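# Move ball to other cup, reseat frame on rests

## Task

Transfer the ball into the cup on the opposite post and return the frame to its proper spot sitting on its supports. Both must stay put with no robot holding them; at the end, open the grippers and pull the arms away.

## Robot and tools

Robots: three identical i2rt Big YAM arms named arm1, arm2 and arm3. Each has six revolute joints, a two-finger gripper and a wrist camera (arm1_cam_wrist, arm2_cam_wrist, arm3_cam_wrist). When joints 1 and 6 are zero and the hand is level and forward, that camera rides on top of the hand looking toward the fingertips. Two fixed room cameras, cam_high and cam_low, also exist. The hand can reach roughly 1.0 m out from the joint 1 axis. The robots act independently; one stalling does not pause the others.

Frame: one shared scene frame, origin on the floor, +z up. The hand point is midway between the fingertips; the hand z axis runs along the fingers and the fingers open and close along hand y. Foot poses are real but never printed.

Joints. Every command value is an absolute target, not an offset. Units are radians, except gripper_m in metres. Ranges, with the tolerance counted as reached:
- joint1_rad -2.879 to 2.879 (±0.045): spins the arm about its foot, positive counter-clockwise viewed from above; 0 unfolds it the way the foot faces.
- joint2_rad 0 to 3.141 (±0.14): shoulder; 0 has the upper arm pointing back about level, increasing lifts it up and then forward.
- joint3_rad 0 to 3.019 (±0.09): elbow; 0 is fully folded, increasing opens it.
- joint4_rad -1.692 to 1.57 (±0.055): hand pitch, positive tips the fingers up.
- joint5_rad -1.57 to 1.57 (±0.03): sideways hand swing, positive toward the arm's right.
- joint6_rad -2.094 to 2.094 (±0.035): hand roll, positive clockwise viewed from behind the hand.
- gripper_m 0 to 0.093 (±0.003): gap between fingertips. Each pad squeezes up to about 50 to 62 N, less on some grippers.
Joints move at different speeds, so the hand may sweep a wide arc between postures. A single action runs at most 15 s.

Tools:
- execute_actions: argument actions is a list holding exactly one action or none. The action is an object keyed by "arm1", "arm2", "arm3"; each value is {"joints": {...}} with any subset of the seven joint names above. Example: {"arm1": {"joints": {"gripper_m": 0.05}}, "arm2": {"joints": {"joint1_rad": 0.3}}}. All named motions begin together and may finish at different moments. Anything omitted (a joint or a whole arm) may keep driving toward its earlier target. Optional cameras: a list chosen from arm1_cam_wrist, arm2_cam_wrist, arm3_cam_wrist, cam_high, cam_low, all; omitted, null or ["all"] gives every camera, [] gives none. An unknown key, unknown camera or out-of-range number rejects the whole call and nothing moves. An empty list just reports state and images.
- wait: seconds from 0 to 10; commands nothing, the scene keeps running, returns state and images.
- zoom_image: camera (one of the five names) and region [x0, y0, x1, y1] in pixels of that camera's most recent full image, top-left origin, at most 504 by 504. All images are 504x504; wrist cameras are fisheye, room cameras pinhole with radial distortion.
- finished_scene: scene, the integer of the current scene. Irreversible; call only once the goal holds on its own. Replying without any tool call ends everything.

Result lines: joint_positions gives current joint values. The pictures line lists the cameras in the same order as the images. joint_status tells how each commanded motion of the last accepted action ended: off_target means it settled short and may still push; contact_stop and time_out mean the joint gave up its target and holds in place, though after time_out a joint may keep a target at most 0.375, 0.375, 0.113, 0.225, 0.075, 0.3 rad (joints 1 to 6) from where it is and keep pushing, and it will move there if freed. "joint command not followed", usually with a cause line, means a safety check blocked that arm's joint targets (its gripper command still runs); those joints read not_followed and the arm may retry them on later actions until they pass. Empty calls never show this line. on_its_own lists what the call did not command; "held at" is the held target, not the actual position. limit_stop_at_motor_heat marks keys halted by overheating; resend those targets. MOTOR HOT appears from 85 °C; at 100 °C an OVER-TEMPERATURE FAULT drops the arm and its gripper until cooled. If a result reports a stop, later motion, wait and finished_scene calls in the same reply are skipped.

Cautions: a Big YAM does not halt on touch and can press hard; sustained pushing or holding loads heats motors, including while you are thinking, since the robot holds the last command meanwhile. To relieve a stuck joint, command its reported position. A target very near the current value may produce no motion. Loaded joints sag. Robots pressing hard against each other fails the task and ends the run, and a hard collision may too; no state line reports robot-robot contact, and the anti-collision check can be late and ignores fingers, gripper housings and wrist cameras. Objects touching robots do not count. Never drop, knock or push objects out of the work area or onto the floor. Loose objects may occasionally get a brief shove. Avoid slams, slips and drops; faster robot motion is better.

Each tool is called after "Emit:" by a JSON object that holds its "api" and its "payload".

## Session

Emit:
{"api": "execute_actions", "payload": {"actions": []}}

Scene clock: 0.00 s.
Motor temperatures (°C, as the motors report them): arm1=[21 22 20 22 23 24] | arm2=[21 23 20 20 21 21] | arm3=[23 20 21 22 21 23]
arm1.joint_positions: joint1_rad=+0.302 joint2_rad=+0.611 joint3_rad=+1.442 joint4_rad=-1.256 joint5_rad=+0.090 joint6_rad=-0.486 gripper_m=+0.094
arm1.joint_status: not commanded
arm1.hand: x=+1.2211 y=-0.0438 z=+1.3684 quat_wxyz=(-0.097, +0.791, +0.284, -0.533) (m; scene frame)
arm2.joint_positions: joint1_rad=+0.272 joint2_rad=+0.618 joint3_rad=+1.341 joint4_rad=-1.197 joint5_rad=-0.173 joint6_rad=-0.062 gripper_m=+0.095
arm2.joint_status: not commanded
arm2.hand: x=-0.5147 y=+1.1081 z=+1.3111 quat_wxyz=(-0.508, -0.234, -0.818, +0.131) (m; scene frame)
arm3.joint_positions: joint1_rad=+0.008 joint2_rad=+0.513 joint3_rad=+1.389 joint4_rad=-1.414 joint5_rad=-0.200 joint6_rad=-0.414 gripper_m=+0.095
arm3.joint_status: not commanded
arm3.hand: x=-0.6778 y=-1.0844 z=+1.3166 quat_wxyz=(-0.439, +0.627, -0.596, -0.243) (m; scene frame)
pictures: arm1_cam_wrist, arm2_cam_wrist, arm3_cam_wrist, cam_high, cam_low
Images, in order (width x height): arm1_cam_wrist 504x504, arm2_cam_wrist 504x504, arm3_cam_wrist 504x504, cam_high 504x504, cam_low 504x504.

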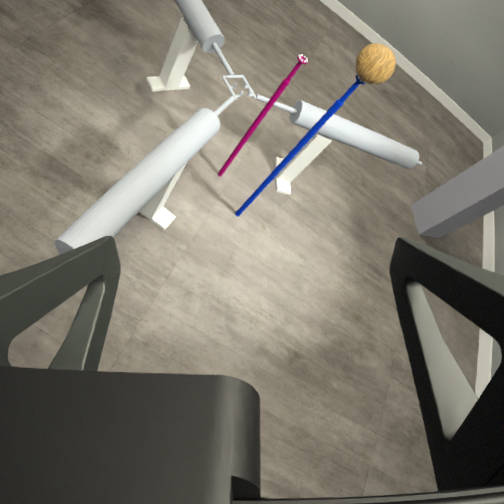

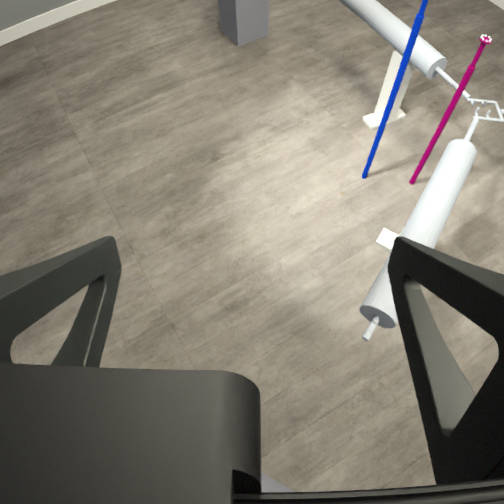

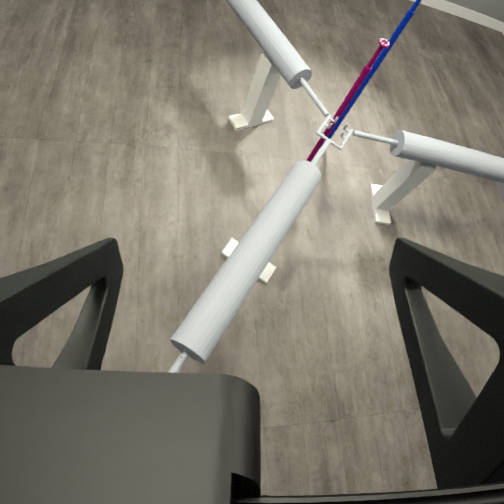

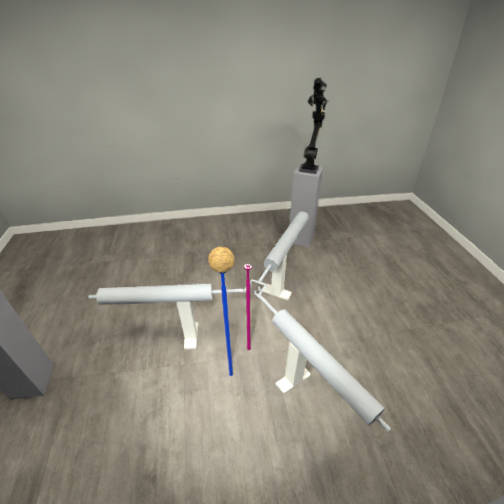

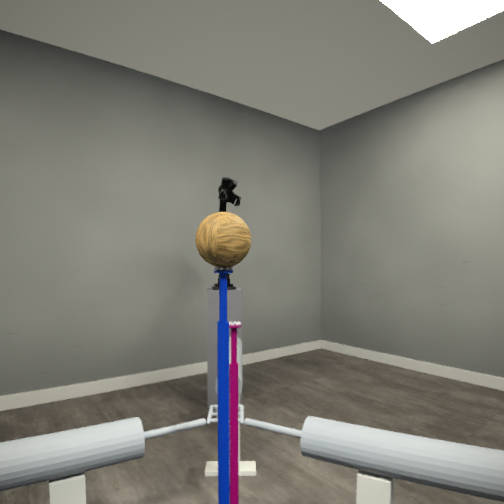

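Emit:
{"api": "zoom_image", "payload": {"camera": "arm1_cam_wrist", "region": [180, 30, 420, 150]}}

Emit:
{"api": "zoom_image", "payload": {"camera": "arm3_cam_wrist", "region": [280, 70, 400, 190]}}

Emit:
{"api": "zoom_image", "payload": {"camera": "cam_high", "region": [70, 200, 420, 450]}}

Emit:
{"api": "zoom_image", "payload": {"camera": "cam_high", "region": [260, 60, 380, 260]}}

Emit:
{"api": "zoom_image", "payload": {"camera": "cam_low", "region": [150, 200, 320, 480]}}

Region (180, 30, 420, 150) of arm1_cam_wrist's 504x504 image, scaled by 2.100, with more detail than that image has.

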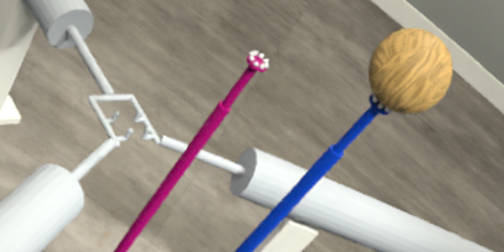

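Region (280, 70, 400, 190) of arm3_cam_wrist's 504x504 image, scaled by 4.200, with more detail than that image has.

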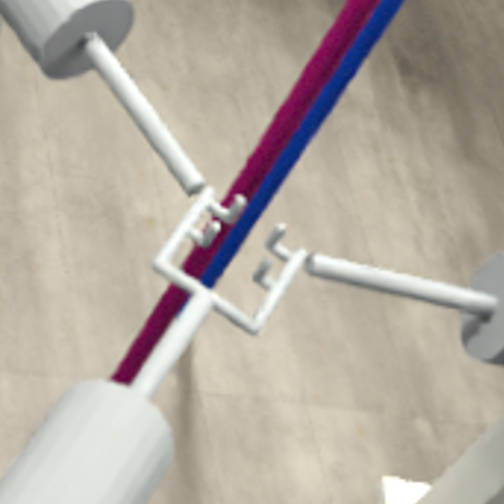

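Region (70, 200, 420, 450) of cam_high's 504x504 image, scaled by 1.440, with more detail than that image has; it fills the top 360 rows of this view, and the rest is white.

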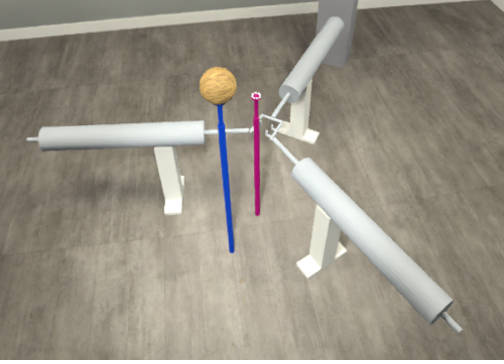

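Region (260, 60, 380, 260) of cam_high's 504x504 image, scaled by 2.520, with more detail than that image has; it fills the left 302 columns of this view, and the rest is white.

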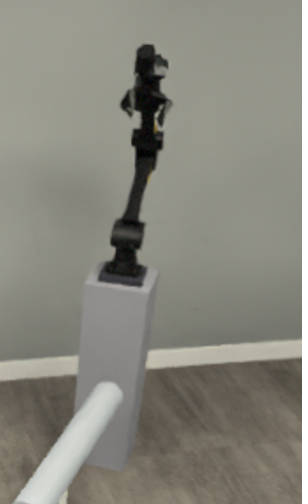

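Region (150, 200, 320, 480) of cam_low's 504x504 image, scaled by 1.800, with more detail than that image has; it fills the left 306 columns of this view, and the rest is white.

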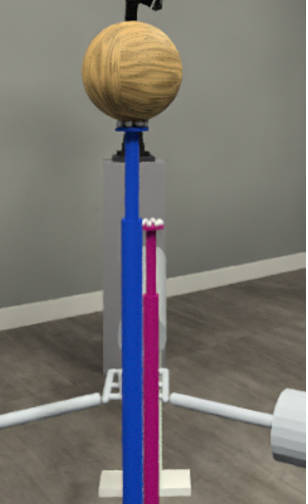

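Emit:
{"api": "execute_actions", "payload": {"actions": [{"arm1":{"joints":{"joint1_rad":0,"joint2_rad":1.0,"joint3_rad":1.0,"joint4_rad":-0.6,"joint5_rad":0,"joint6_rad":0}},"arm2":{"joints":{"joint1_rad":0,"joint2_rad":1.3,"joint3_rad":1.0,"joint4_rad":-0.7,"joint5_rad":0,"joint6_rad":0}},"arm3":{"joints":{"joint1_rad":0,"joint2_rad":0.8,"joint3_rad":0.6,"joint4_rad":-0.2,"joint5_rad":0,"joint6_rad":0}}}]}}

Scene clock: 2.67 s.
Motor temperatures (°C, as the motors report them): arm1=[21 22 21 22 23 24] | arm2=[21 23 21 20 21 21] | arm3=[23 20 22 22 21 23]
arm1.joint_positions: joint1_rad=+0.006 joint2_rad=+1.007 joint3_rad=+0.969 joint4_rad=-0.621 joint5_rad=+0.002 joint6_rad=-0.016 gripper_m=+0.094
arm1.joint_status: all done
arm1.hand: x=+0.9967 y=+0.0168 z=+1.1051 quat_wxyz=(-0.012, +0.898, -0.009, -0.439) (m; scene frame)
arm2.joint_positions: joint1_rad=+0.003 joint2_rad=+1.309 joint3_rad=+0.990 joint4_rad=-0.721 joint5_rad=-0.002 joint6_rad=-0.017 gripper_m=+0.095
arm2.joint_status: all done
arm2.hand: x=-0.4654 y=+0.8560 z=+0.9464 quat_wxyz=(-0.230, -0.453, -0.852, +0.126) (m; scene frame)
arm3.joint_positions: joint1_rad=+0.008 joint2_rad=+0.808 joint3_rad=+0.590 joint4_rad=-0.225 joint5_rad=-0.002 joint6_rad=-0.015 gripper_m=+0.095
arm3.joint_status: all done
arm3.hand: x=-0.5404 y=-0.8982 z=+1.0369 quat_wxyz=(-0.463, +0.444, -0.716, -0.273) (m; scene frame)
pictures: arm1_cam_wrist, arm2_cam_wrist, arm3_cam_wrist, cam_high, cam_low
Images, in order (width x height): arm1_cam_wrist 504x504, arm2_cam_wrist 504x504, arm3_cam_wrist 504x504, cam_high 504x504, cam_low 504x504.

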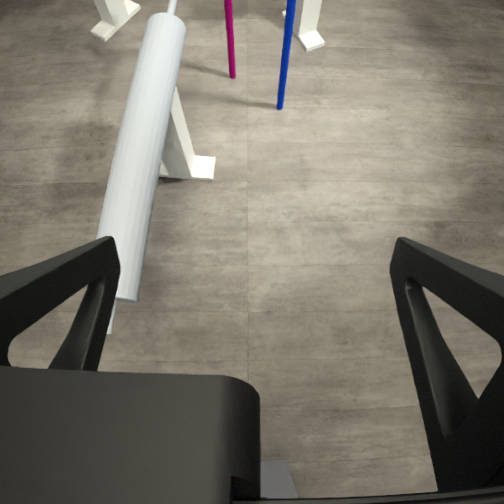

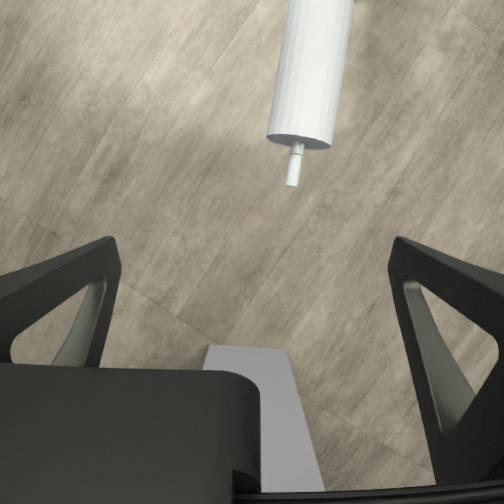

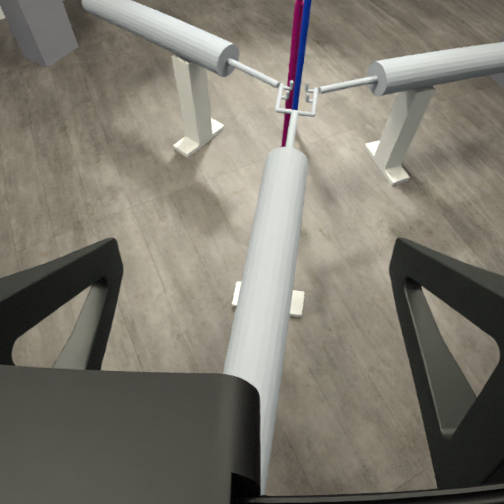

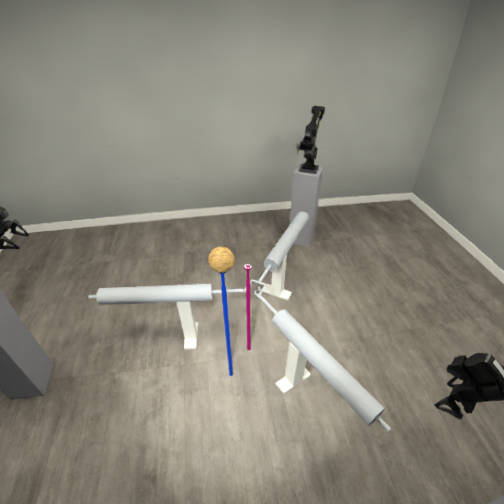

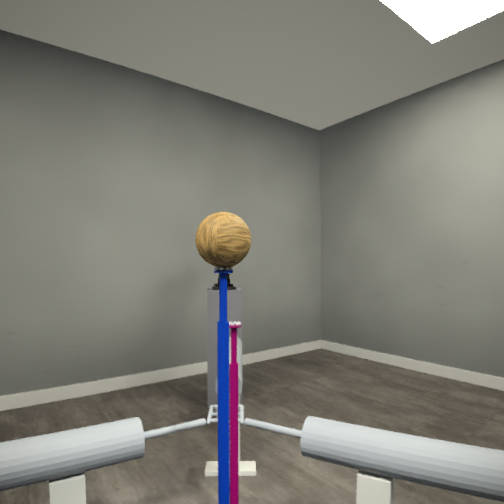

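Emit:
{"api": "execute_actions", "payload": {"actions": [{"arm1":{"joints":{"joint4_rad":-1.55}},"arm2":{"joints":{"joint3_rad":1.7}},"arm3":{"joints":{"joint2_rad":0.2}}}], "cameras": ["arm2_cam_wrist"]}}

Emit:
{"api": "execute_actions", "payload": {"actions": [{"arm1":{"joints":{"joint1_rad":0.5,"joint4_rad":-0.6}},"arm2":{"joints":{"joint1_rad":-0.5}},"arm3":{"joints":{"joint1_rad":-0.5,"joint2_rad":0.8}}}], "cameras": ["arm1_cam_wrist"]}}

Scene clock: 5.60 s.
Motor temperatures (°C, as the motors report them): arm1=[21 22 22 22 23 24] | arm2=[21 23 23 20 21 21] | arm3=[23 20 23 22 21 23]
arm1.joint_positions: joint1_rad=+0.006 joint2_rad=+1.007 joint3_rad=+0.969 joint4_rad=-1.539 joint5_rad=+0.002 joint6_rad=-0.016 gripper_m=+0.094
arm1.joint_status: all done
arm1.hand: x=+1.1928 y=+0.0100 z=+1.0104 quat_wxyz=(+0.000, +1.000, -0.009, +0.004) (m; scene frame)
arm2.joint_positions: joint1_rad=+0.003 joint2_rad=+1.286 joint3_rad=+1.660 joint4_rad=-0.714 joint5_rad=-0.002 joint6_rad=-0.017 gripper_m=+0.095
arm2.joint_status: all done
arm2.hand: x=-0.4157 y=+0.7792 z=+1.3344 quat_wxyz=(-0.505, -0.383, -0.721, +0.279) (m; scene frame)
arm3.joint_positions: joint1_rad=+0.008 joint2_rad=+0.195 joint3_rad=+0.587 joint4_rad=-0.218 joint5_rad=-0.002 joint6_rad=-0.015 gripper_m=+0.095
arm3.joint_status: all done
arm3.hand: x=-0.6097 y=-1.0282 z=+1.2319 quat_wxyz=(-0.661, +0.339, -0.543, -0.392) (m; scene frame)
pictures: arm2_cam_wrist
Images, in order (width x height): arm2_cam_wrist 504x504.

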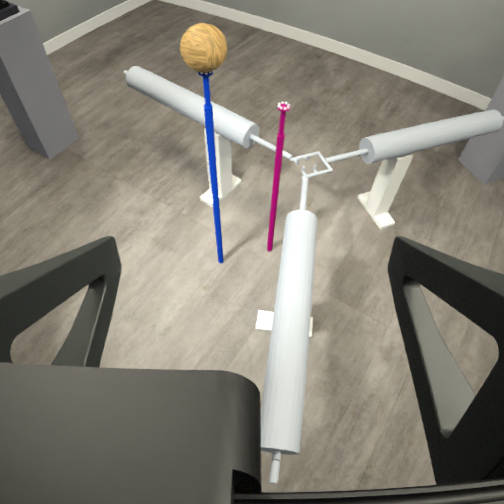

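Scene clock: 7.10 s.
Motor temperatures (°C, as the motors report them): arm1=[21 22 23 22 23 24] | arm2=[21 23 24 20 21 21] | arm3=[23 20 24 22 21 23]
arm1.joint_positions: joint1_rad=+0.494 joint2_rad=+1.007 joint3_rad=+0.969 joint4_rad=-0.623 joint5_rad=+0.002 joint6_rad=-0.015 gripper_m=+0.094
arm1.joint_status: all done
arm1.hand: x=+1.0420 y=-0.1971 z=+1.1052 quat_wxyz=(+0.096, +0.874, +0.208, -0.428) (m; scene frame)
arm2.joint_positions: joint1_rad=-0.504 joint2_rad=+1.292 joint3_rad=+1.660 joint4_rad=-0.714 joint5_rad=+0.001 joint6_rad=-0.016 gripper_m=+0.095
arm2.joint_status: all done
arm2.hand: x=-0.6863 y=+0.6864 z=+1.3314 quat_wxyz=(-0.417, -0.554, -0.603, +0.395) (m; scene frame)
arm3.joint_positions: joint1_rad=-0.491 joint2_rad=+0.805 joint3_rad=+0.587 joint4_rad=-0.218 joint5_rad=-0.001 joint6_rad=-0.014 gripper_m=+0.095
arm3.joint_status: all done
arm3.hand: x=-0.3915 y=-1.0321 z=+1.0390 quat_wxyz=(-0.520, +0.251, -0.802, -0.153) (m; scene frame)
pictures: arm1_cam_wrist
Images, in order (width x height): arm1_cam_wrist 504x504.

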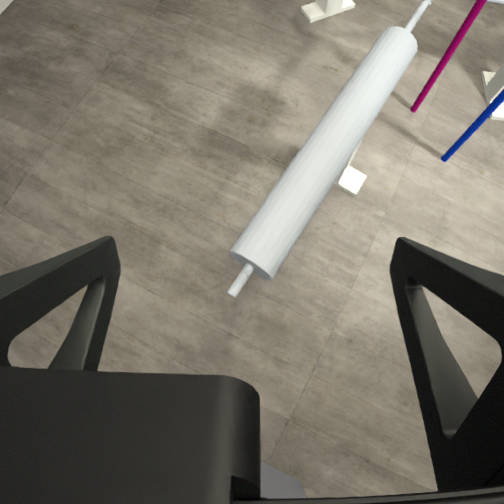

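Emit:
{"api": "execute_actions", "payload": {"actions": [{"arm1":{"joints":{"joint1_rad":0.534,"joint2_rad":2.14,"joint3_rad":1.41,"joint4_rad":-0.803,"joint6_rad":0.6}},"arm2":{"joints":{"joint1_rad":-0.105,"joint2_rad":2.095,"joint3_rad":1.385,"joint4_rad":-0.829,"joint6_rad":0.05}},"arm3":{"joints":{"joint1_rad":0.199,"joint2_rad":1.65,"joint3_rad":0.515,"joint4_rad":-0.419,"joint6_rad":0.33}}}]}}

Scene clock: 11.37 s.
Motor temperatures (°C, as the motors report them): arm1=[21 22 24 22 23 24] | arm2=[21 24 25 20 21 21] | arm3=[23 20 25 22 21 23]
arm1.joint_positions: joint1_rad=+0.524 joint2_rad=+2.161 joint3_rad=+1.391 joint4_rad=-0.796 joint5_rad=+0.002 joint6_rad=+0.583 gripper_m=+0.094
arm1.joint_status: all done
arm1.hand: x=+0.9503 y=-0.2620 z=+0.6794 quat_wxyz=(+0.001, +0.999, -0.050, -0.002) (m; scene frame)
arm2.joint_positions: joint1_rad=-0.100 joint2_rad=+2.105 joint3_rad=+1.367 joint4_rad=-0.820 joint5_rad=+0.000 joint6_rad=+0.033 gripper_m=+0.095
arm2.joint_status: all done
arm2.hand: x=-0.4703 y=+0.7581 z=+0.6836 quat_wxyz=(-0.006, -0.535, -0.845, +0.003) (m; scene frame)
arm3.joint_positions: joint1_rad=+0.191 joint2_rad=+1.653 joint3_rad=+0.508 joint4_rad=-0.410 joint5_rad=+0.000 joint6_rad=+0.315 gripper_m=+0.095
arm3.joint_status: all done
arm3.hand: x=-0.6407 y=-0.9855 z=+0.6813 quat_wxyz=(-0.011, +0.461, -0.887, -0.005) (m; scene frame)
pictures: arm1_cam_wrist, arm2_cam_wrist, arm3_cam_wrist, cam_high, cam_low
Images, in order (width x height): arm1_cam_wrist 504x504, arm2_cam_wrist 504x504, arm3_cam_wrist 504x504, cam_high 504x504, cam_low 504x504.

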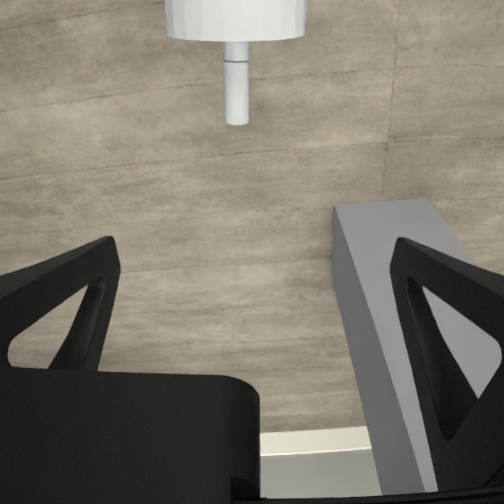

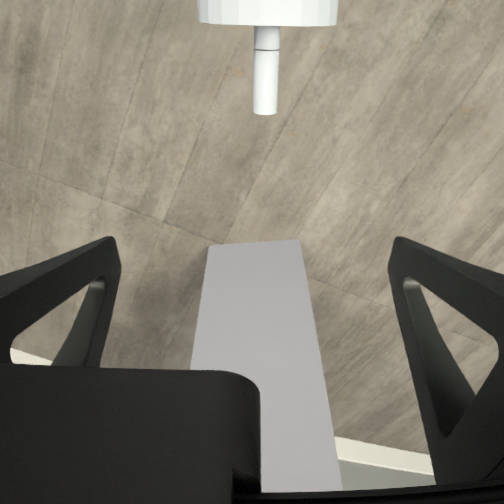

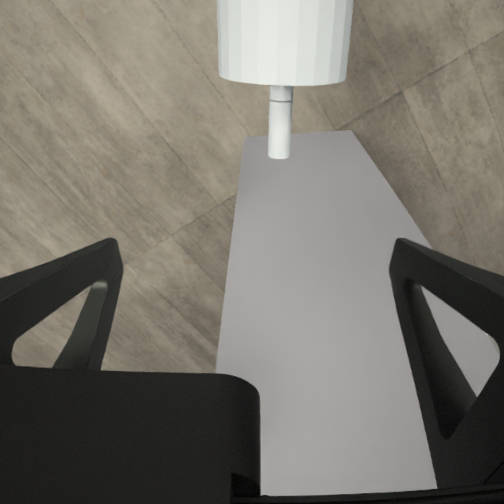

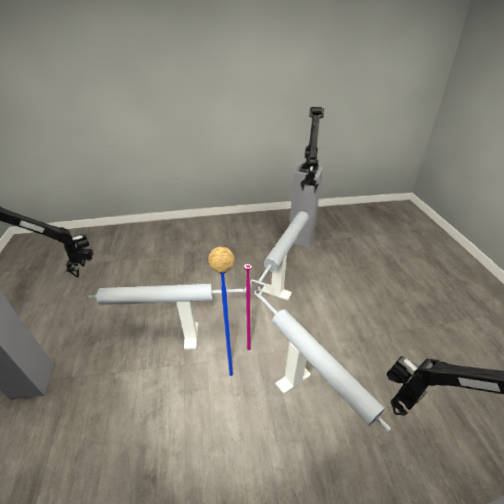

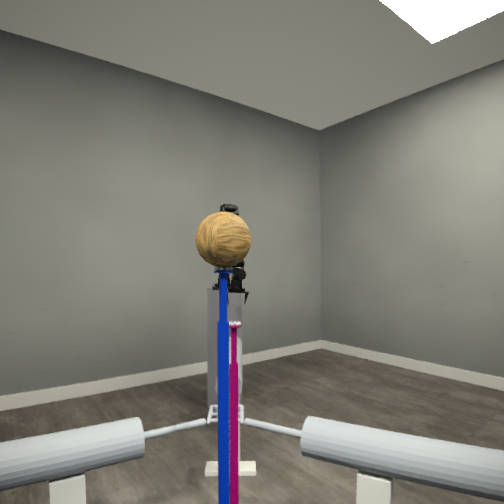

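Emit:
{"api": "execute_actions", "payload": {"actions": [{"arm1":{"joints":{"joint1_rad":0.555,"joint2_rad":2.367,"joint3_rad":1.473,"joint4_rad":-0.63,"joint6_rad":0.62}},"arm2":{"joints":{"joint1_rad":-0.12,"joint2_rad":2.33,"joint3_rad":1.447,"joint4_rad":-0.65,"joint6_rad":0.01}},"arm3":{"joints":{"joint1_rad":0.155,"joint2_rad":2.088,"joint3_rad":0.478,"joint4_rad":0.053,"joint6_rad":0.275}}}], "cameras": ["arm1_cam_wrist","arm2_cam_wrist","arm3_cam_wrist","cam_high"]}}

Scene clock: 13.43 s.
Motor temperatures (°C, as the motors report them): arm1=[21 22 24 22 23 24] | arm2=[21 24 25 20 21 21] | arm3=[23 20 24 22 21 23]
arm1.joint_positions: joint1_rad=+0.547 joint2_rad=+2.391 joint3_rad=+1.459 joint4_rad=-0.642 joint5_rad=+0.002 joint6_rad=+0.604 gripper_m=+0.094
arm1.joint_status: all done
arm1.hand: x=+0.9500 y=-0.2770 z=+0.5703 quat_wxyz=(-0.001, +0.999, -0.049, +0.002) (m; scene frame)
arm2.joint_positions: joint1_rad=-0.113 joint2_rad=+2.342 joint3_rad=+1.434 joint4_rad=-0.666 joint5_rad=+0.000 joint6_rad=+0.028 gripper_m=+0.095
arm2.joint_status: all done
arm2.hand: x=-0.4723 y=+0.7459 z=+0.5722 quat_wxyz=(+0.001, -0.539, -0.843, -0.001) (m; scene frame)
arm3.joint_positions: joint1_rad=+0.166 joint2_rad=+2.093 joint3_rad=+0.478 joint4_rad=+0.039 joint5_rad=+0.000 joint6_rad=+0.290 gripper_m=+0.095
arm3.joint_status: all done
arm3.hand: x=-0.6427 y=-1.0166 z=+0.5699 quat_wxyz=(-0.003, +0.461, -0.888, +0.002) (m; scene frame)
pictures: arm1_cam_wrist, arm2_cam_wrist, arm3_cam_wrist, cam_high
Images, in order (width x height): arm1_cam_wrist 504x504, arm2_cam_wrist 504x504, arm3_cam_wrist 504x504, cam_high 504x504.

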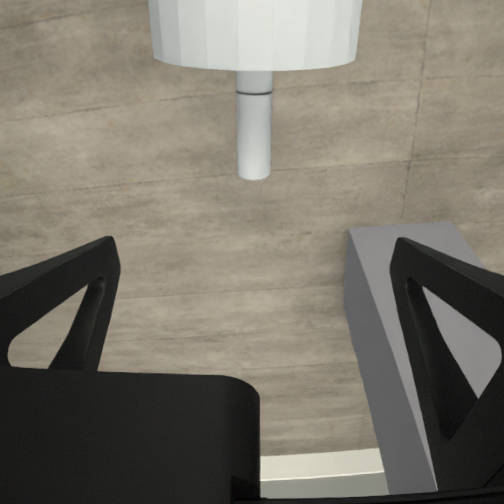

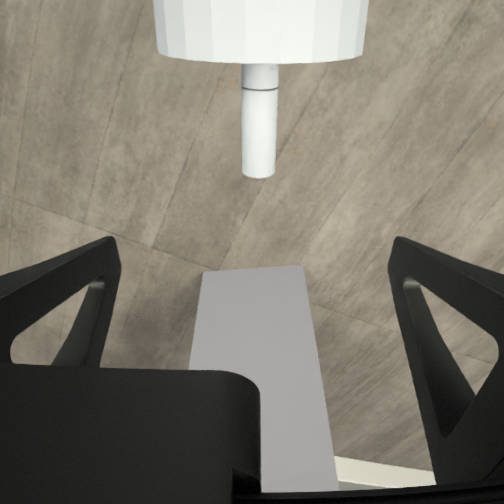

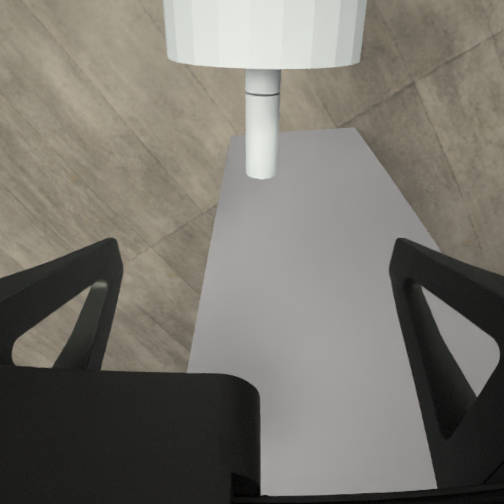

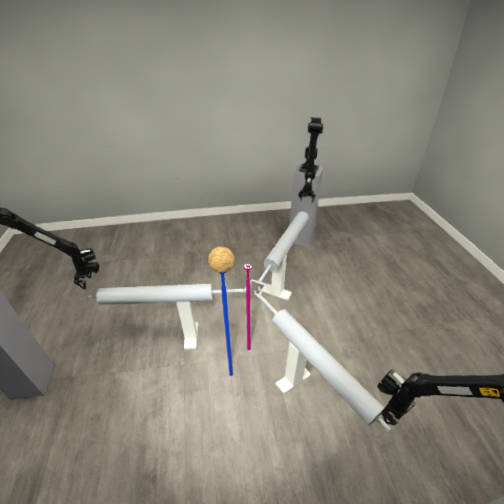

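Emit:
{"api": "execute_actions", "payload": {"actions": [{"arm1":{"joints":{"joint2_rad":2.505,"joint3_rad":1.53,"joint4_rad":-0.548}},"arm2":{"joints":{"joint1_rad":-0.126,"joint2_rad":2.468,"joint3_rad":1.496,"joint4_rad":-0.56}},"arm3":{"joints":{"joint1_rad":0.146,"joint2_rad":2.346,"joint3_rad":0.56,"joint4_rad":0.238,"joint6_rad":0.265}}}], "cameras": []}}

Emit:
{"api": "execute_actions", "payload": {"actions": [{"arm1":{"joints":{"joint2_rad":2.65,"joint3_rad":1.608,"joint4_rad":-0.482}},"arm2":{"joints":{"joint2_rad":2.612,"joint3_rad":1.567,"joint4_rad":-0.488}},"arm3":{"joints":{"joint2_rad":2.572,"joint3_rad":0.672,"joint4_rad":0.352}}}], "cameras": ["arm1_cam_wrist","arm2_cam_wrist","arm3_cam_wrist","cam_high"]}}

Scene clock: 15.93 s.
Motor temperatures (°C, as the motors report them): arm1=[21 23 24 22 23 24] | arm2=[21 25 25 20 21 21] | arm3=[23 20 24 22 21 23]
arm1.joint_positions: joint1_rad=+0.547 joint2_rad=+2.511 joint3_rad=+1.514 joint4_rad=-0.556 joint5_rad=+0.002 joint6_rad=+0.604 gripper_m=+0.094
arm1.joint_status: all done
arm1.hand: x=+0.9439 y=-0.2805 z=+0.5157 quat_wxyz=(+0.004, +0.999, -0.049, -0.007) (m; scene frame)
arm2.joint_positions: joint1_rad=-0.116 joint2_rad=+2.470 joint3_rad=+1.480 joint4_rad=-0.573 joint5_rad=+0.000 joint6_rad=+0.028 gripper_m=+0.095
arm2.joint_status: all done
arm2.hand: x=-0.4728 y=+0.7420 z=+0.5122 quat_wxyz=(-0.004, -0.540, -0.841, +0.002) (m; scene frame)
arm3.joint_positions: joint1_rad=+0.159 joint2_rad=+2.358 joint3_rad=+0.563 joint4_rad=+0.223 joint5_rad=+0.000 joint6_rad=+0.280 gripper_m=+0.095
arm3.joint_status: all done
arm3.hand: x=-0.6400 y=-1.0159 z=+0.5038 quat_wxyz=(-0.005, +0.462, -0.887, +0.001) (m; scene frame)
pictures: none
No camera images: the call's "cameras" was empty. Leave "cameras" out to get every camera's image.

Scene clock: 17.10 s.
Motor temperatures (°C, as the motors report them): arm1=[21 23 24 22 23 24] | arm2=[21 25 25 20 21 21] | arm3=[23 20 24 22 21 23]
arm1.joint_positions: joint1_rad=+0.547 joint2_rad=+2.659 joint3_rad=+1.594 joint4_rad=-0.489 joint5_rad=+0.002 joint6_rad=+0.604 gripper_m=+0.094
arm1.joint_status: all done
arm1.hand: x=+0.9450 y=-0.2801 z=+0.4498 quat_wxyz=(+0.004, +0.999, -0.049, -0.007) (m; scene frame)
arm2.joint_positions: joint1_rad=-0.116 joint2_rad=+2.614 joint3_rad=+1.555 joint4_rad=-0.498 joint5_rad=+0.000 joint6_rad=+0.028 gripper_m=+0.095
arm2.joint_status: all done
arm2.hand: x=-0.4720 y=+0.7405 z=+0.4482 quat_wxyz=(-0.006, -0.540, -0.841, +0.003) (m; scene frame)
arm3.joint_positions: joint1_rad=+0.159 joint2_rad=+2.586 joint3_rad=+0.676 joint4_rad=+0.339 joint5_rad=+0.001 joint6_rad=+0.280 gripper_m=+0.095
arm3.joint_status: all done
arm3.hand: x=-0.6393 y=-1.0163 z=+0.4389 quat_wxyz=(-0.006, +0.462, -0.887, +0.001) (m; scene frame)
pictures: arm1_cam_wrist, arm2_cam_wrist, arm3_cam_wrist, cam_high
Images, in order (width x height): arm1_cam_wrist 504x504, arm2_cam_wrist 504x504, arm3_cam_wrist 504x504, cam_high 504x504.

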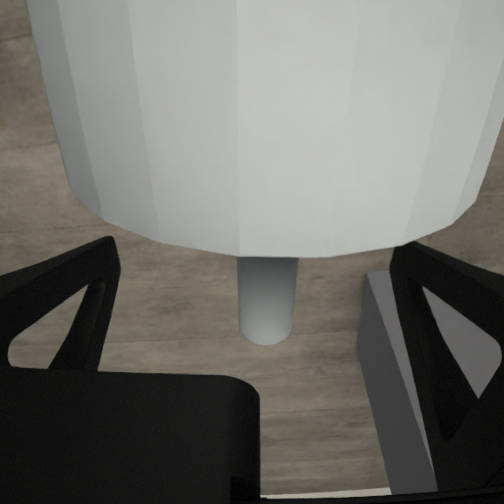

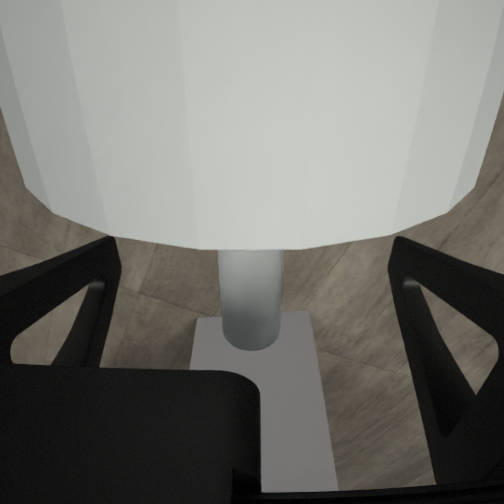

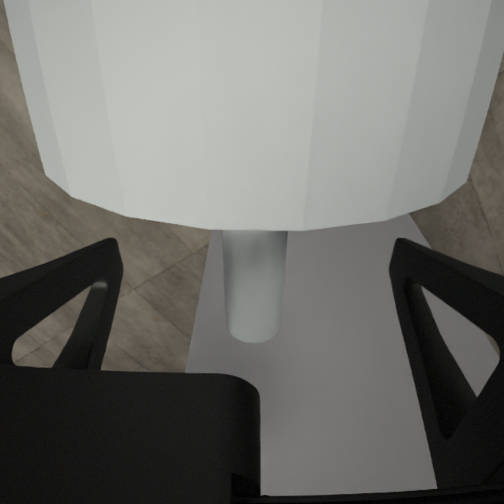

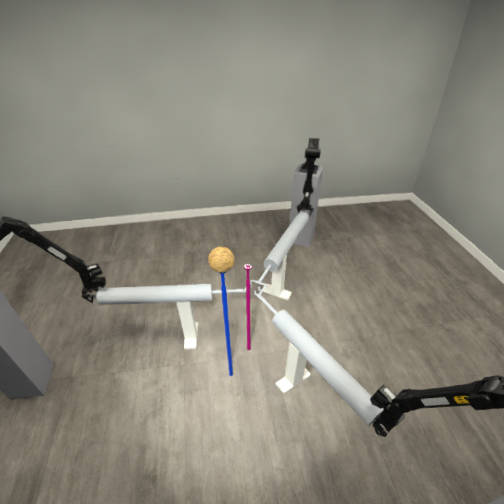

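Emit:
{"api": "execute_actions", "payload": {"actions": [{"arm1":{"joints":{"joint2_rad":2.678,"joint3_rad":1.616}},"arm2":{"joints":{"joint2_rad":2.636,"joint3_rad":1.575}},"arm3":{"joints":{"joint2_rad":2.62,"joint3_rad":0.697,"joint4_rad":0.372}}}], "cameras": ["arm1_cam_wrist","arm2_cam_wrist","arm3_cam_wrist","cam_high"]}}

Emit:
{"api": "zoom_image", "payload": {"camera": "cam_high", "region": [50, 240, 150, 320]}}

Emit:
{"api": "zoom_image", "payload": {"camera": "cam_high", "region": [340, 370, 440, 450]}}

Scene clock: 18.10 s.
Motor temperatures (°C, as the motors report them): arm1=[21 23 24 22 23 24] | arm2=[21 25 24 20 21 21] | arm3=[23 20 24 22 21 23]
arm1.joint_positions: joint1_rad=+0.547 joint2_rad=+2.661 joint3_rad=+1.594 joint4_rad=-0.489 joint5_rad=+0.002 joint6_rad=+0.604 gripper_m=+0.094
arm1.joint_status: all done
arm1.hand: x=+0.9457 y=-0.2796 z=+0.4488 quat_wxyz=(+0.004, +0.999, -0.049, -0.006) (m; scene frame)
arm2.joint_positions: joint1_rad=-0.116 joint2_rad=+2.614 joint3_rad=+1.555 joint4_rad=-0.498 joint5_rad=+0.000 joint6_rad=+0.028 gripper_m=+0.095
arm2.joint_status: all done
arm2.hand: x=-0.4720 y=+0.7405 z=+0.4482 quat_wxyz=(-0.006, -0.540, -0.841, +0.003) (m; scene frame)
arm3.joint_positions: joint1_rad=+0.159 joint2_rad=+2.617 joint3_rad=+0.700 joint4_rad=+0.360 joint5_rad=+0.001 joint6_rad=+0.280 gripper_m=+0.095
arm3.joint_status: all done
arm3.hand: x=-0.6375 y=-1.0113 z=+0.4286 quat_wxyz=(-0.011, +0.462, -0.887, -0.004) (m; scene frame)
pictures: arm1_cam_wrist, arm2_cam_wrist, arm3_cam_wrist, cam_high
Images, in order (width x height): arm1_cam_wrist 504x504, arm2_cam_wrist 504x504, arm3_cam_wrist 504x504, cam_high 504x504.

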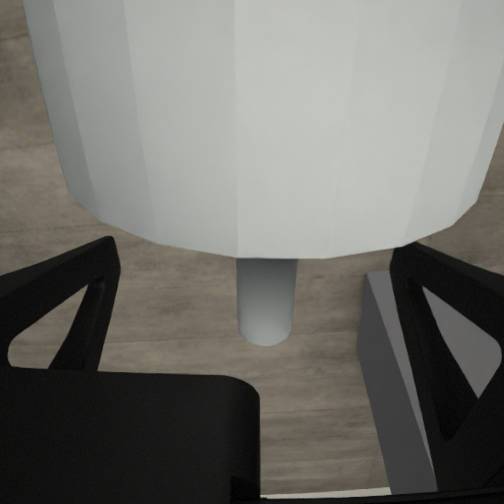

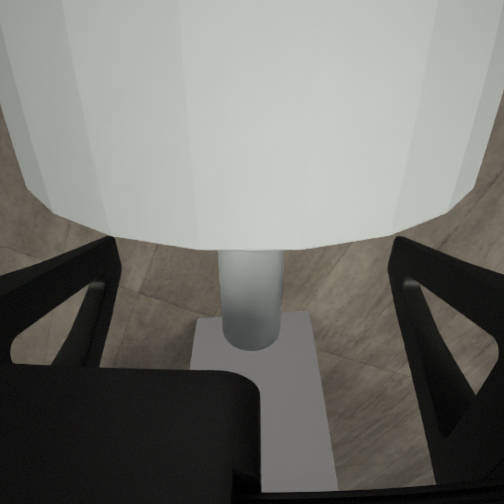

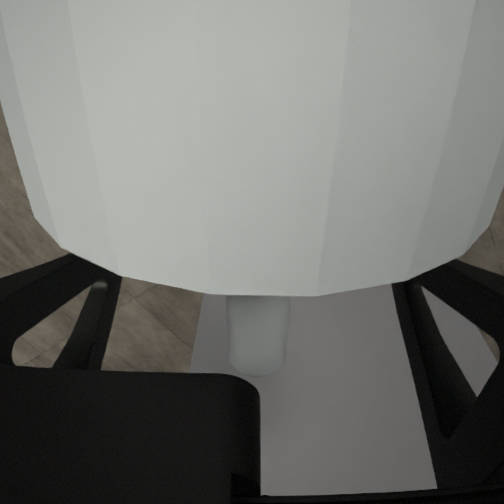

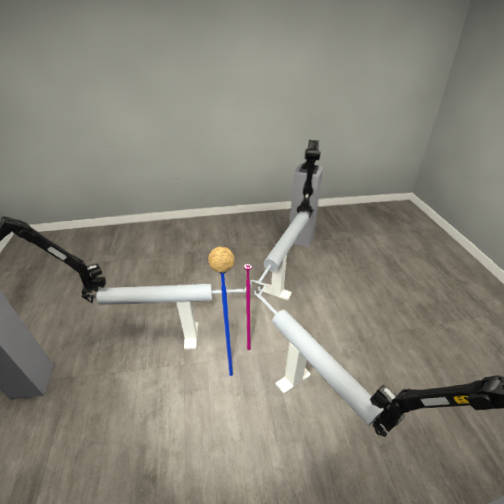

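Region (50, 240, 150, 320) of cam_high's 504x504 image, scaled by 5.040, with more detail than that image has; it fills the top 403 rows of this view, and the rest is white.

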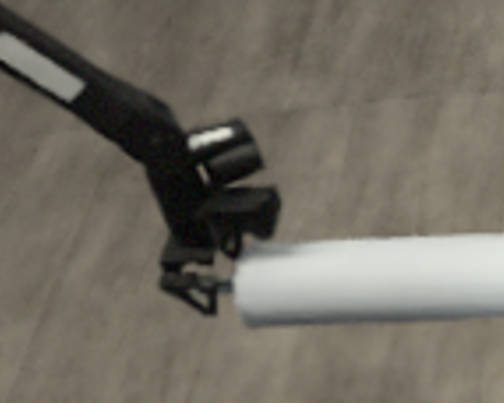

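Region (340, 370, 440, 450) of cam_high's 504x504 image, scaled by 5.040, with more detail than that image has; it fills the top 403 rows of this view, and the rest is white.

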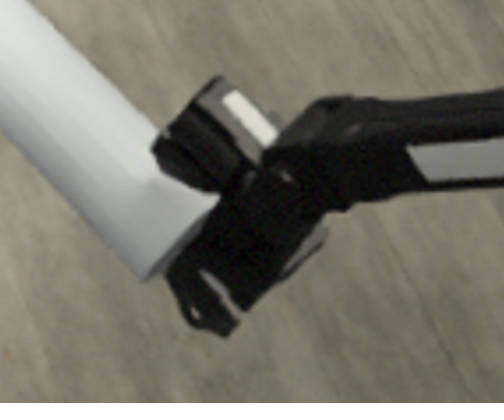

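Emit:
{"api": "execute_actions", "payload": {"actions": [{"arm1":{"joints":{"joint2_rad":2.698,"joint3_rad":1.622}},"arm2":{"joints":{"joint2_rad":2.654,"joint3_rad":1.582}},"arm3":{"joints":{"joint4_rad":0.335}}}], "cameras": ["arm1_cam_wrist","arm2_cam_wrist","arm3_cam_wrist"]}}

Scene clock: 18.93 s.
Motor temperatures (°C, as the motors report them): arm1=[21 23 24 22 23 24] | arm2=[21 25 24 20 21 21] | arm3=[23 21 24 22 21 23]
arm1.joint_positions: joint1_rad=+0.547 joint2_rad=+2.688 joint3_rad=+1.594 joint4_rad=-0.489 joint5_rad=+0.002 joint6_rad=+0.604 gripper_m=+0.094
arm1.joint_status: all done
arm1.hand: x=+0.9570 y=-0.2734 z=+0.4339 quat_wxyz=(-0.003, +0.999, -0.049, +0.006) (m; scene frame)
arm2.joint_positions: joint1_rad=-0.116 joint2_rad=+2.634 joint3_rad=+1.555 joint4_rad=-0.498 joint5_rad=+0.000 joint6_rad=+0.028 gripper_m=+0.095
arm2.joint_status: all done
arm2.hand: x=-0.4760 y=+0.7487 z=+0.4371 quat_wxyz=(+0.002, -0.540, -0.842, -0.002) (m; scene frame)
arm3.joint_positions: joint1_rad=+0.159 joint2_rad=+2.617 joint3_rad=+0.700 joint4_rad=+0.346 joint5_rad=+0.001 joint6_rad=+0.280 gripper_m=+0.095
arm3.joint_status: all done
arm3.hand: x=-0.6386 y=-1.0144 z=+0.4286 quat_wxyz=(-0.006, +0.462, -0.887, +0.001) (m; scene frame)
pictures: arm1_cam_wrist, arm2_cam_wrist, arm3_cam_wrist
Images, in order (width x height): arm1_cam_wrist 504x504, arm2_cam_wrist 504x504, arm3_cam_wrist 504x504.

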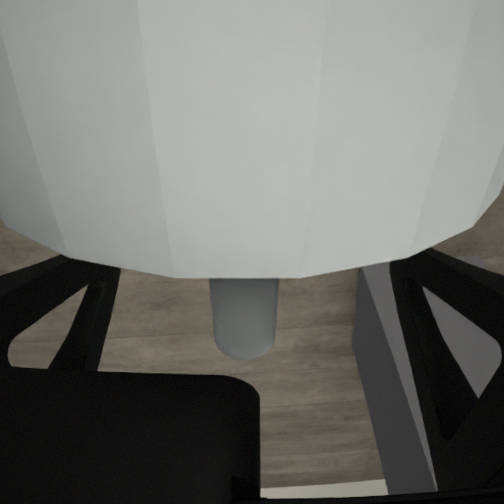

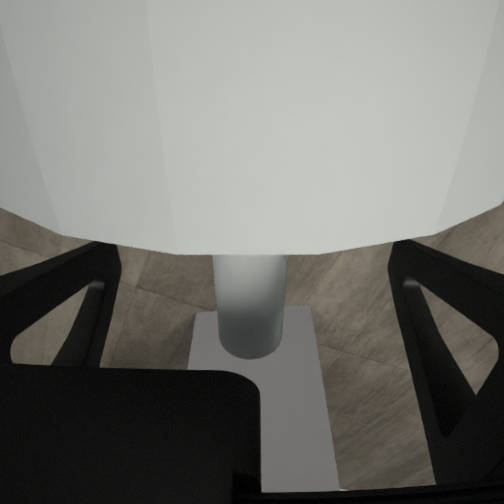

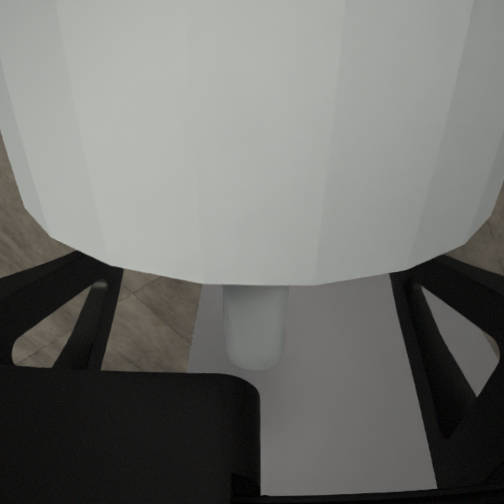

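Straighten arm1's wrist slightly and close.

Emit:
{"api": "execute_actions", "payload": {"actions": [{"arm1":{"joints":{"joint4_rad":-0.462,"gripper_m":0.0}},"arm2":{"joints":{"gripper_m":0.0}},"arm3":{"joints":{"gripper_m":0.0}}}]}}

Scene clock: 19.77 s.
Motor temperatures (°C, as the motors report them): arm1=[21 23 24 22 23 24] | arm2=[21 25 24 20 21 21] | arm3=[23 21 24 22 21 23]
arm1.joint_positions: joint1_rad=+0.547 joint2_rad=+2.688 joint3_rad=+1.594 joint4_rad=-0.474 joint5_rad=+0.000 joint6_rad=+0.606 gripper_m=+0.018
arm1.joint_status: gripper_m off_target (ended at +0.018, target +0.000); the others done
arm1.hand: x=+0.9536 y=-0.2757 z=+0.4340 quat_wxyz=(+0.002, +0.999, -0.050, -0.001) (m; scene frame)
arm2.joint_positions: joint1_rad=-0.116 joint2_rad=+2.634 joint3_rad=+1.555 joint4_rad=-0.498 joint5_rad=-0.002 joint6_rad=+0.026 gripper_m=+0.019
arm2.joint_status: gripper_m off_target (ended at +0.019, target +0.000)
arm2.hand: x=-0.4759 y=+0.7489 z=+0.4369 quat_wxyz=(+0.002, -0.540, -0.842, -0.002) (m; scene frame)
arm3.joint_positions: joint1_rad=+0.158 joint2_rad=+2.617 joint3_rad=+0.700 joint4_rad=+0.346 joint5_rad=+0.002 joint6_rad=+0.280 gripper_m=+0.019
arm3.joint_status: gripper_m off_target (ended at +0.019, target +0.000)
arm3.hand: x=-0.6383 y=-1.0148 z=+0.4285 quat_wxyz=(-0.006, +0.461, -0.887, +0.001) (m; scene frame)
pictures: arm1_cam_wrist, arm2_cam_wrist, arm3_cam_wrist, cam_high, cam_low
Images, in order (width x height): arm1_cam_wrist 504x504, arm2_cam_wrist 504x504, arm3_cam_wrist 504x504, cam_high 504x504, cam_low 504x504.

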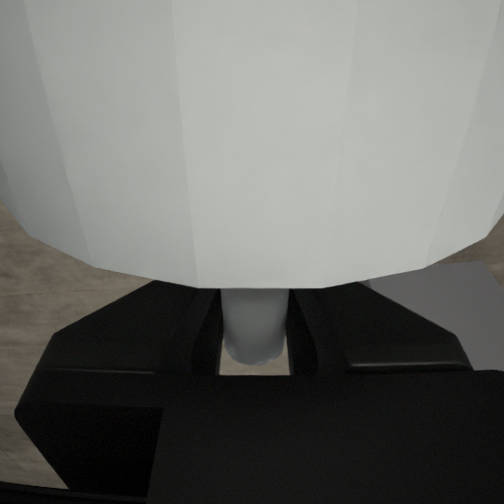

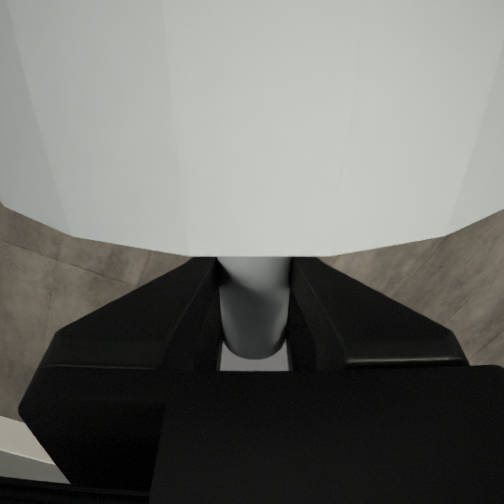

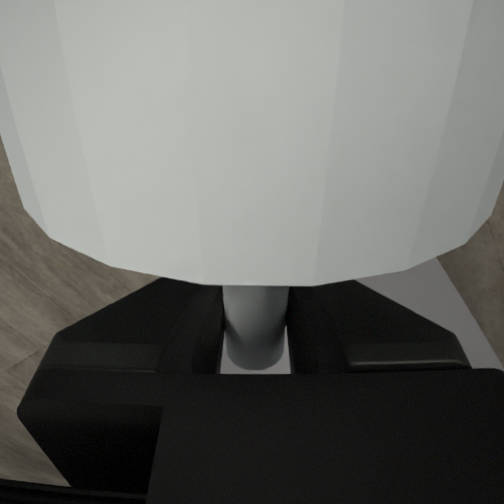

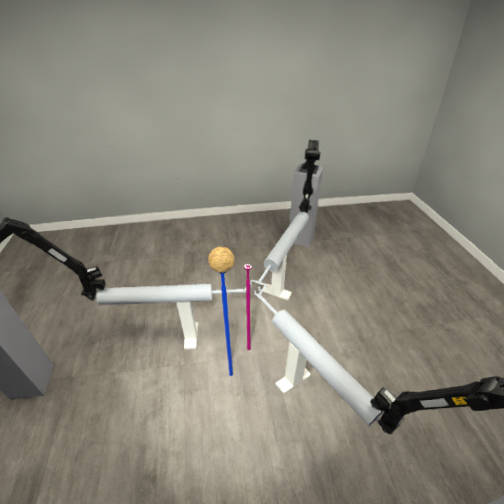

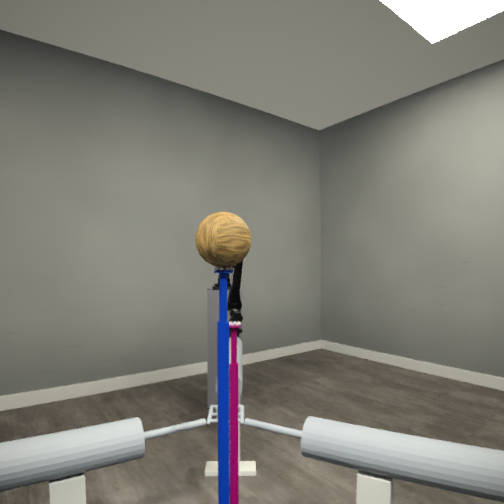

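Emit:
{"api": "execute_actions", "payload": {"actions": [{"arm1":{"joints":{"joint2_rad":2.43,"joint3_rad":1.485,"joint4_rad":-0.585}},"arm2":{"joints":{"joint2_rad":2.38,"joint3_rad":1.46,"joint4_rad":-0.61}},"arm3":{"joints":{"joint2_rad":2.25,"joint3_rad":0.531,"joint4_rad":0.153}}}], "cameras": ["arm1_cam_wrist","cam_high","cam_low"]}}

Scene clock: 21.40 s.
Motor temperatures (°C, as the motors report them): arm1=[21 24 23 22 23 24] | arm2=[21 26 24 20 21 21] | arm3=[23 21 24 22 21 23]
arm1.joint_positions: joint1_rad=+0.559 joint2_rad=+2.464 joint3_rad=+1.480 joint4_rad=-0.579 joint5_rad=+0.001 joint6_rad=+0.620 gripper_m=+0.018
arm1.joint_status: all done
arm1.hand: x=+0.9527 y=-0.2840 z=+0.5350 quat_wxyz=(+0.003, +0.999, -0.050, -0.003) (m; scene frame)
arm2.joint_positions: joint1_rad=-0.123 joint2_rad=+2.403 joint3_rad=+1.451 joint4_rad=-0.610 joint5_rad=-0.003 joint6_rad=+0.021 gripper_m=+0.019
arm2.joint_status: all done
arm2.hand: x=-0.4762 y=+0.7416 z=+0.5425 quat_wxyz=(-0.004, -0.540, -0.842, +0.001) (m; scene frame)
arm3.joint_positions: joint1_rad=+0.150 joint2_rad=+2.277 joint3_rad=+0.530 joint4_rad=+0.163 joint5_rad=+0.002 joint6_rad=+0.276 gripper_m=+0.019
arm3.joint_status: all done
arm3.hand: x=-0.6389 y=-1.0207 z=+0.5250 quat_wxyz=(-0.001, +0.460, -0.888, +0.006) (m; scene frame)
pictures: arm1_cam_wrist, cam_high, cam_low
Images, in order (width x height): arm1_cam_wrist 504x504, cam_high 504x504, cam_low 504x504.

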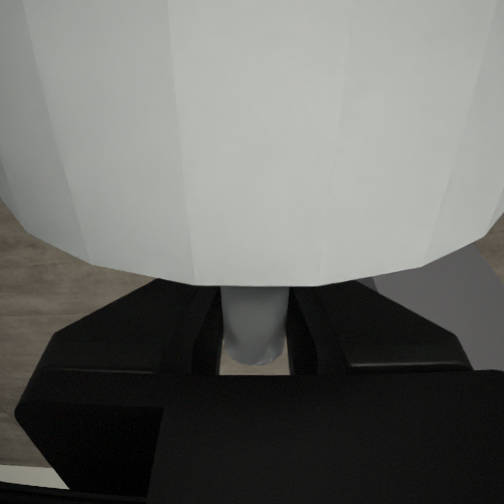

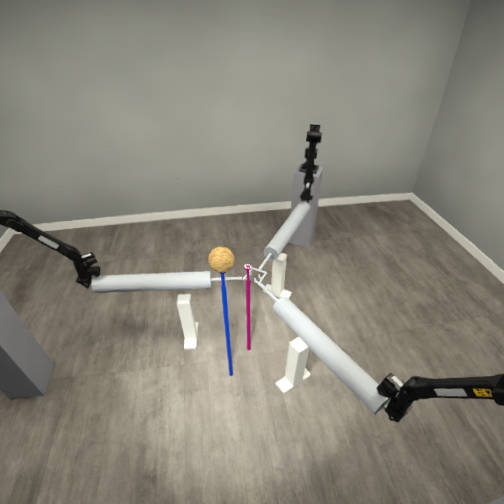

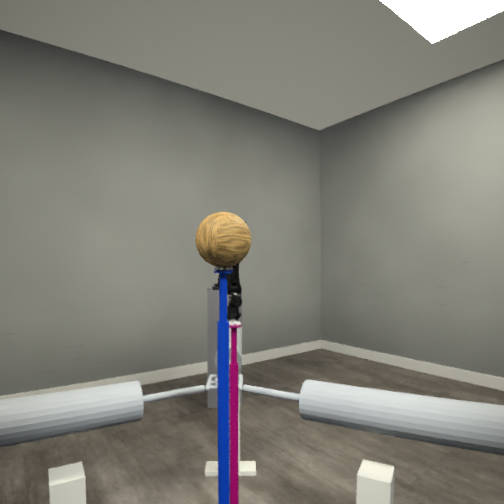

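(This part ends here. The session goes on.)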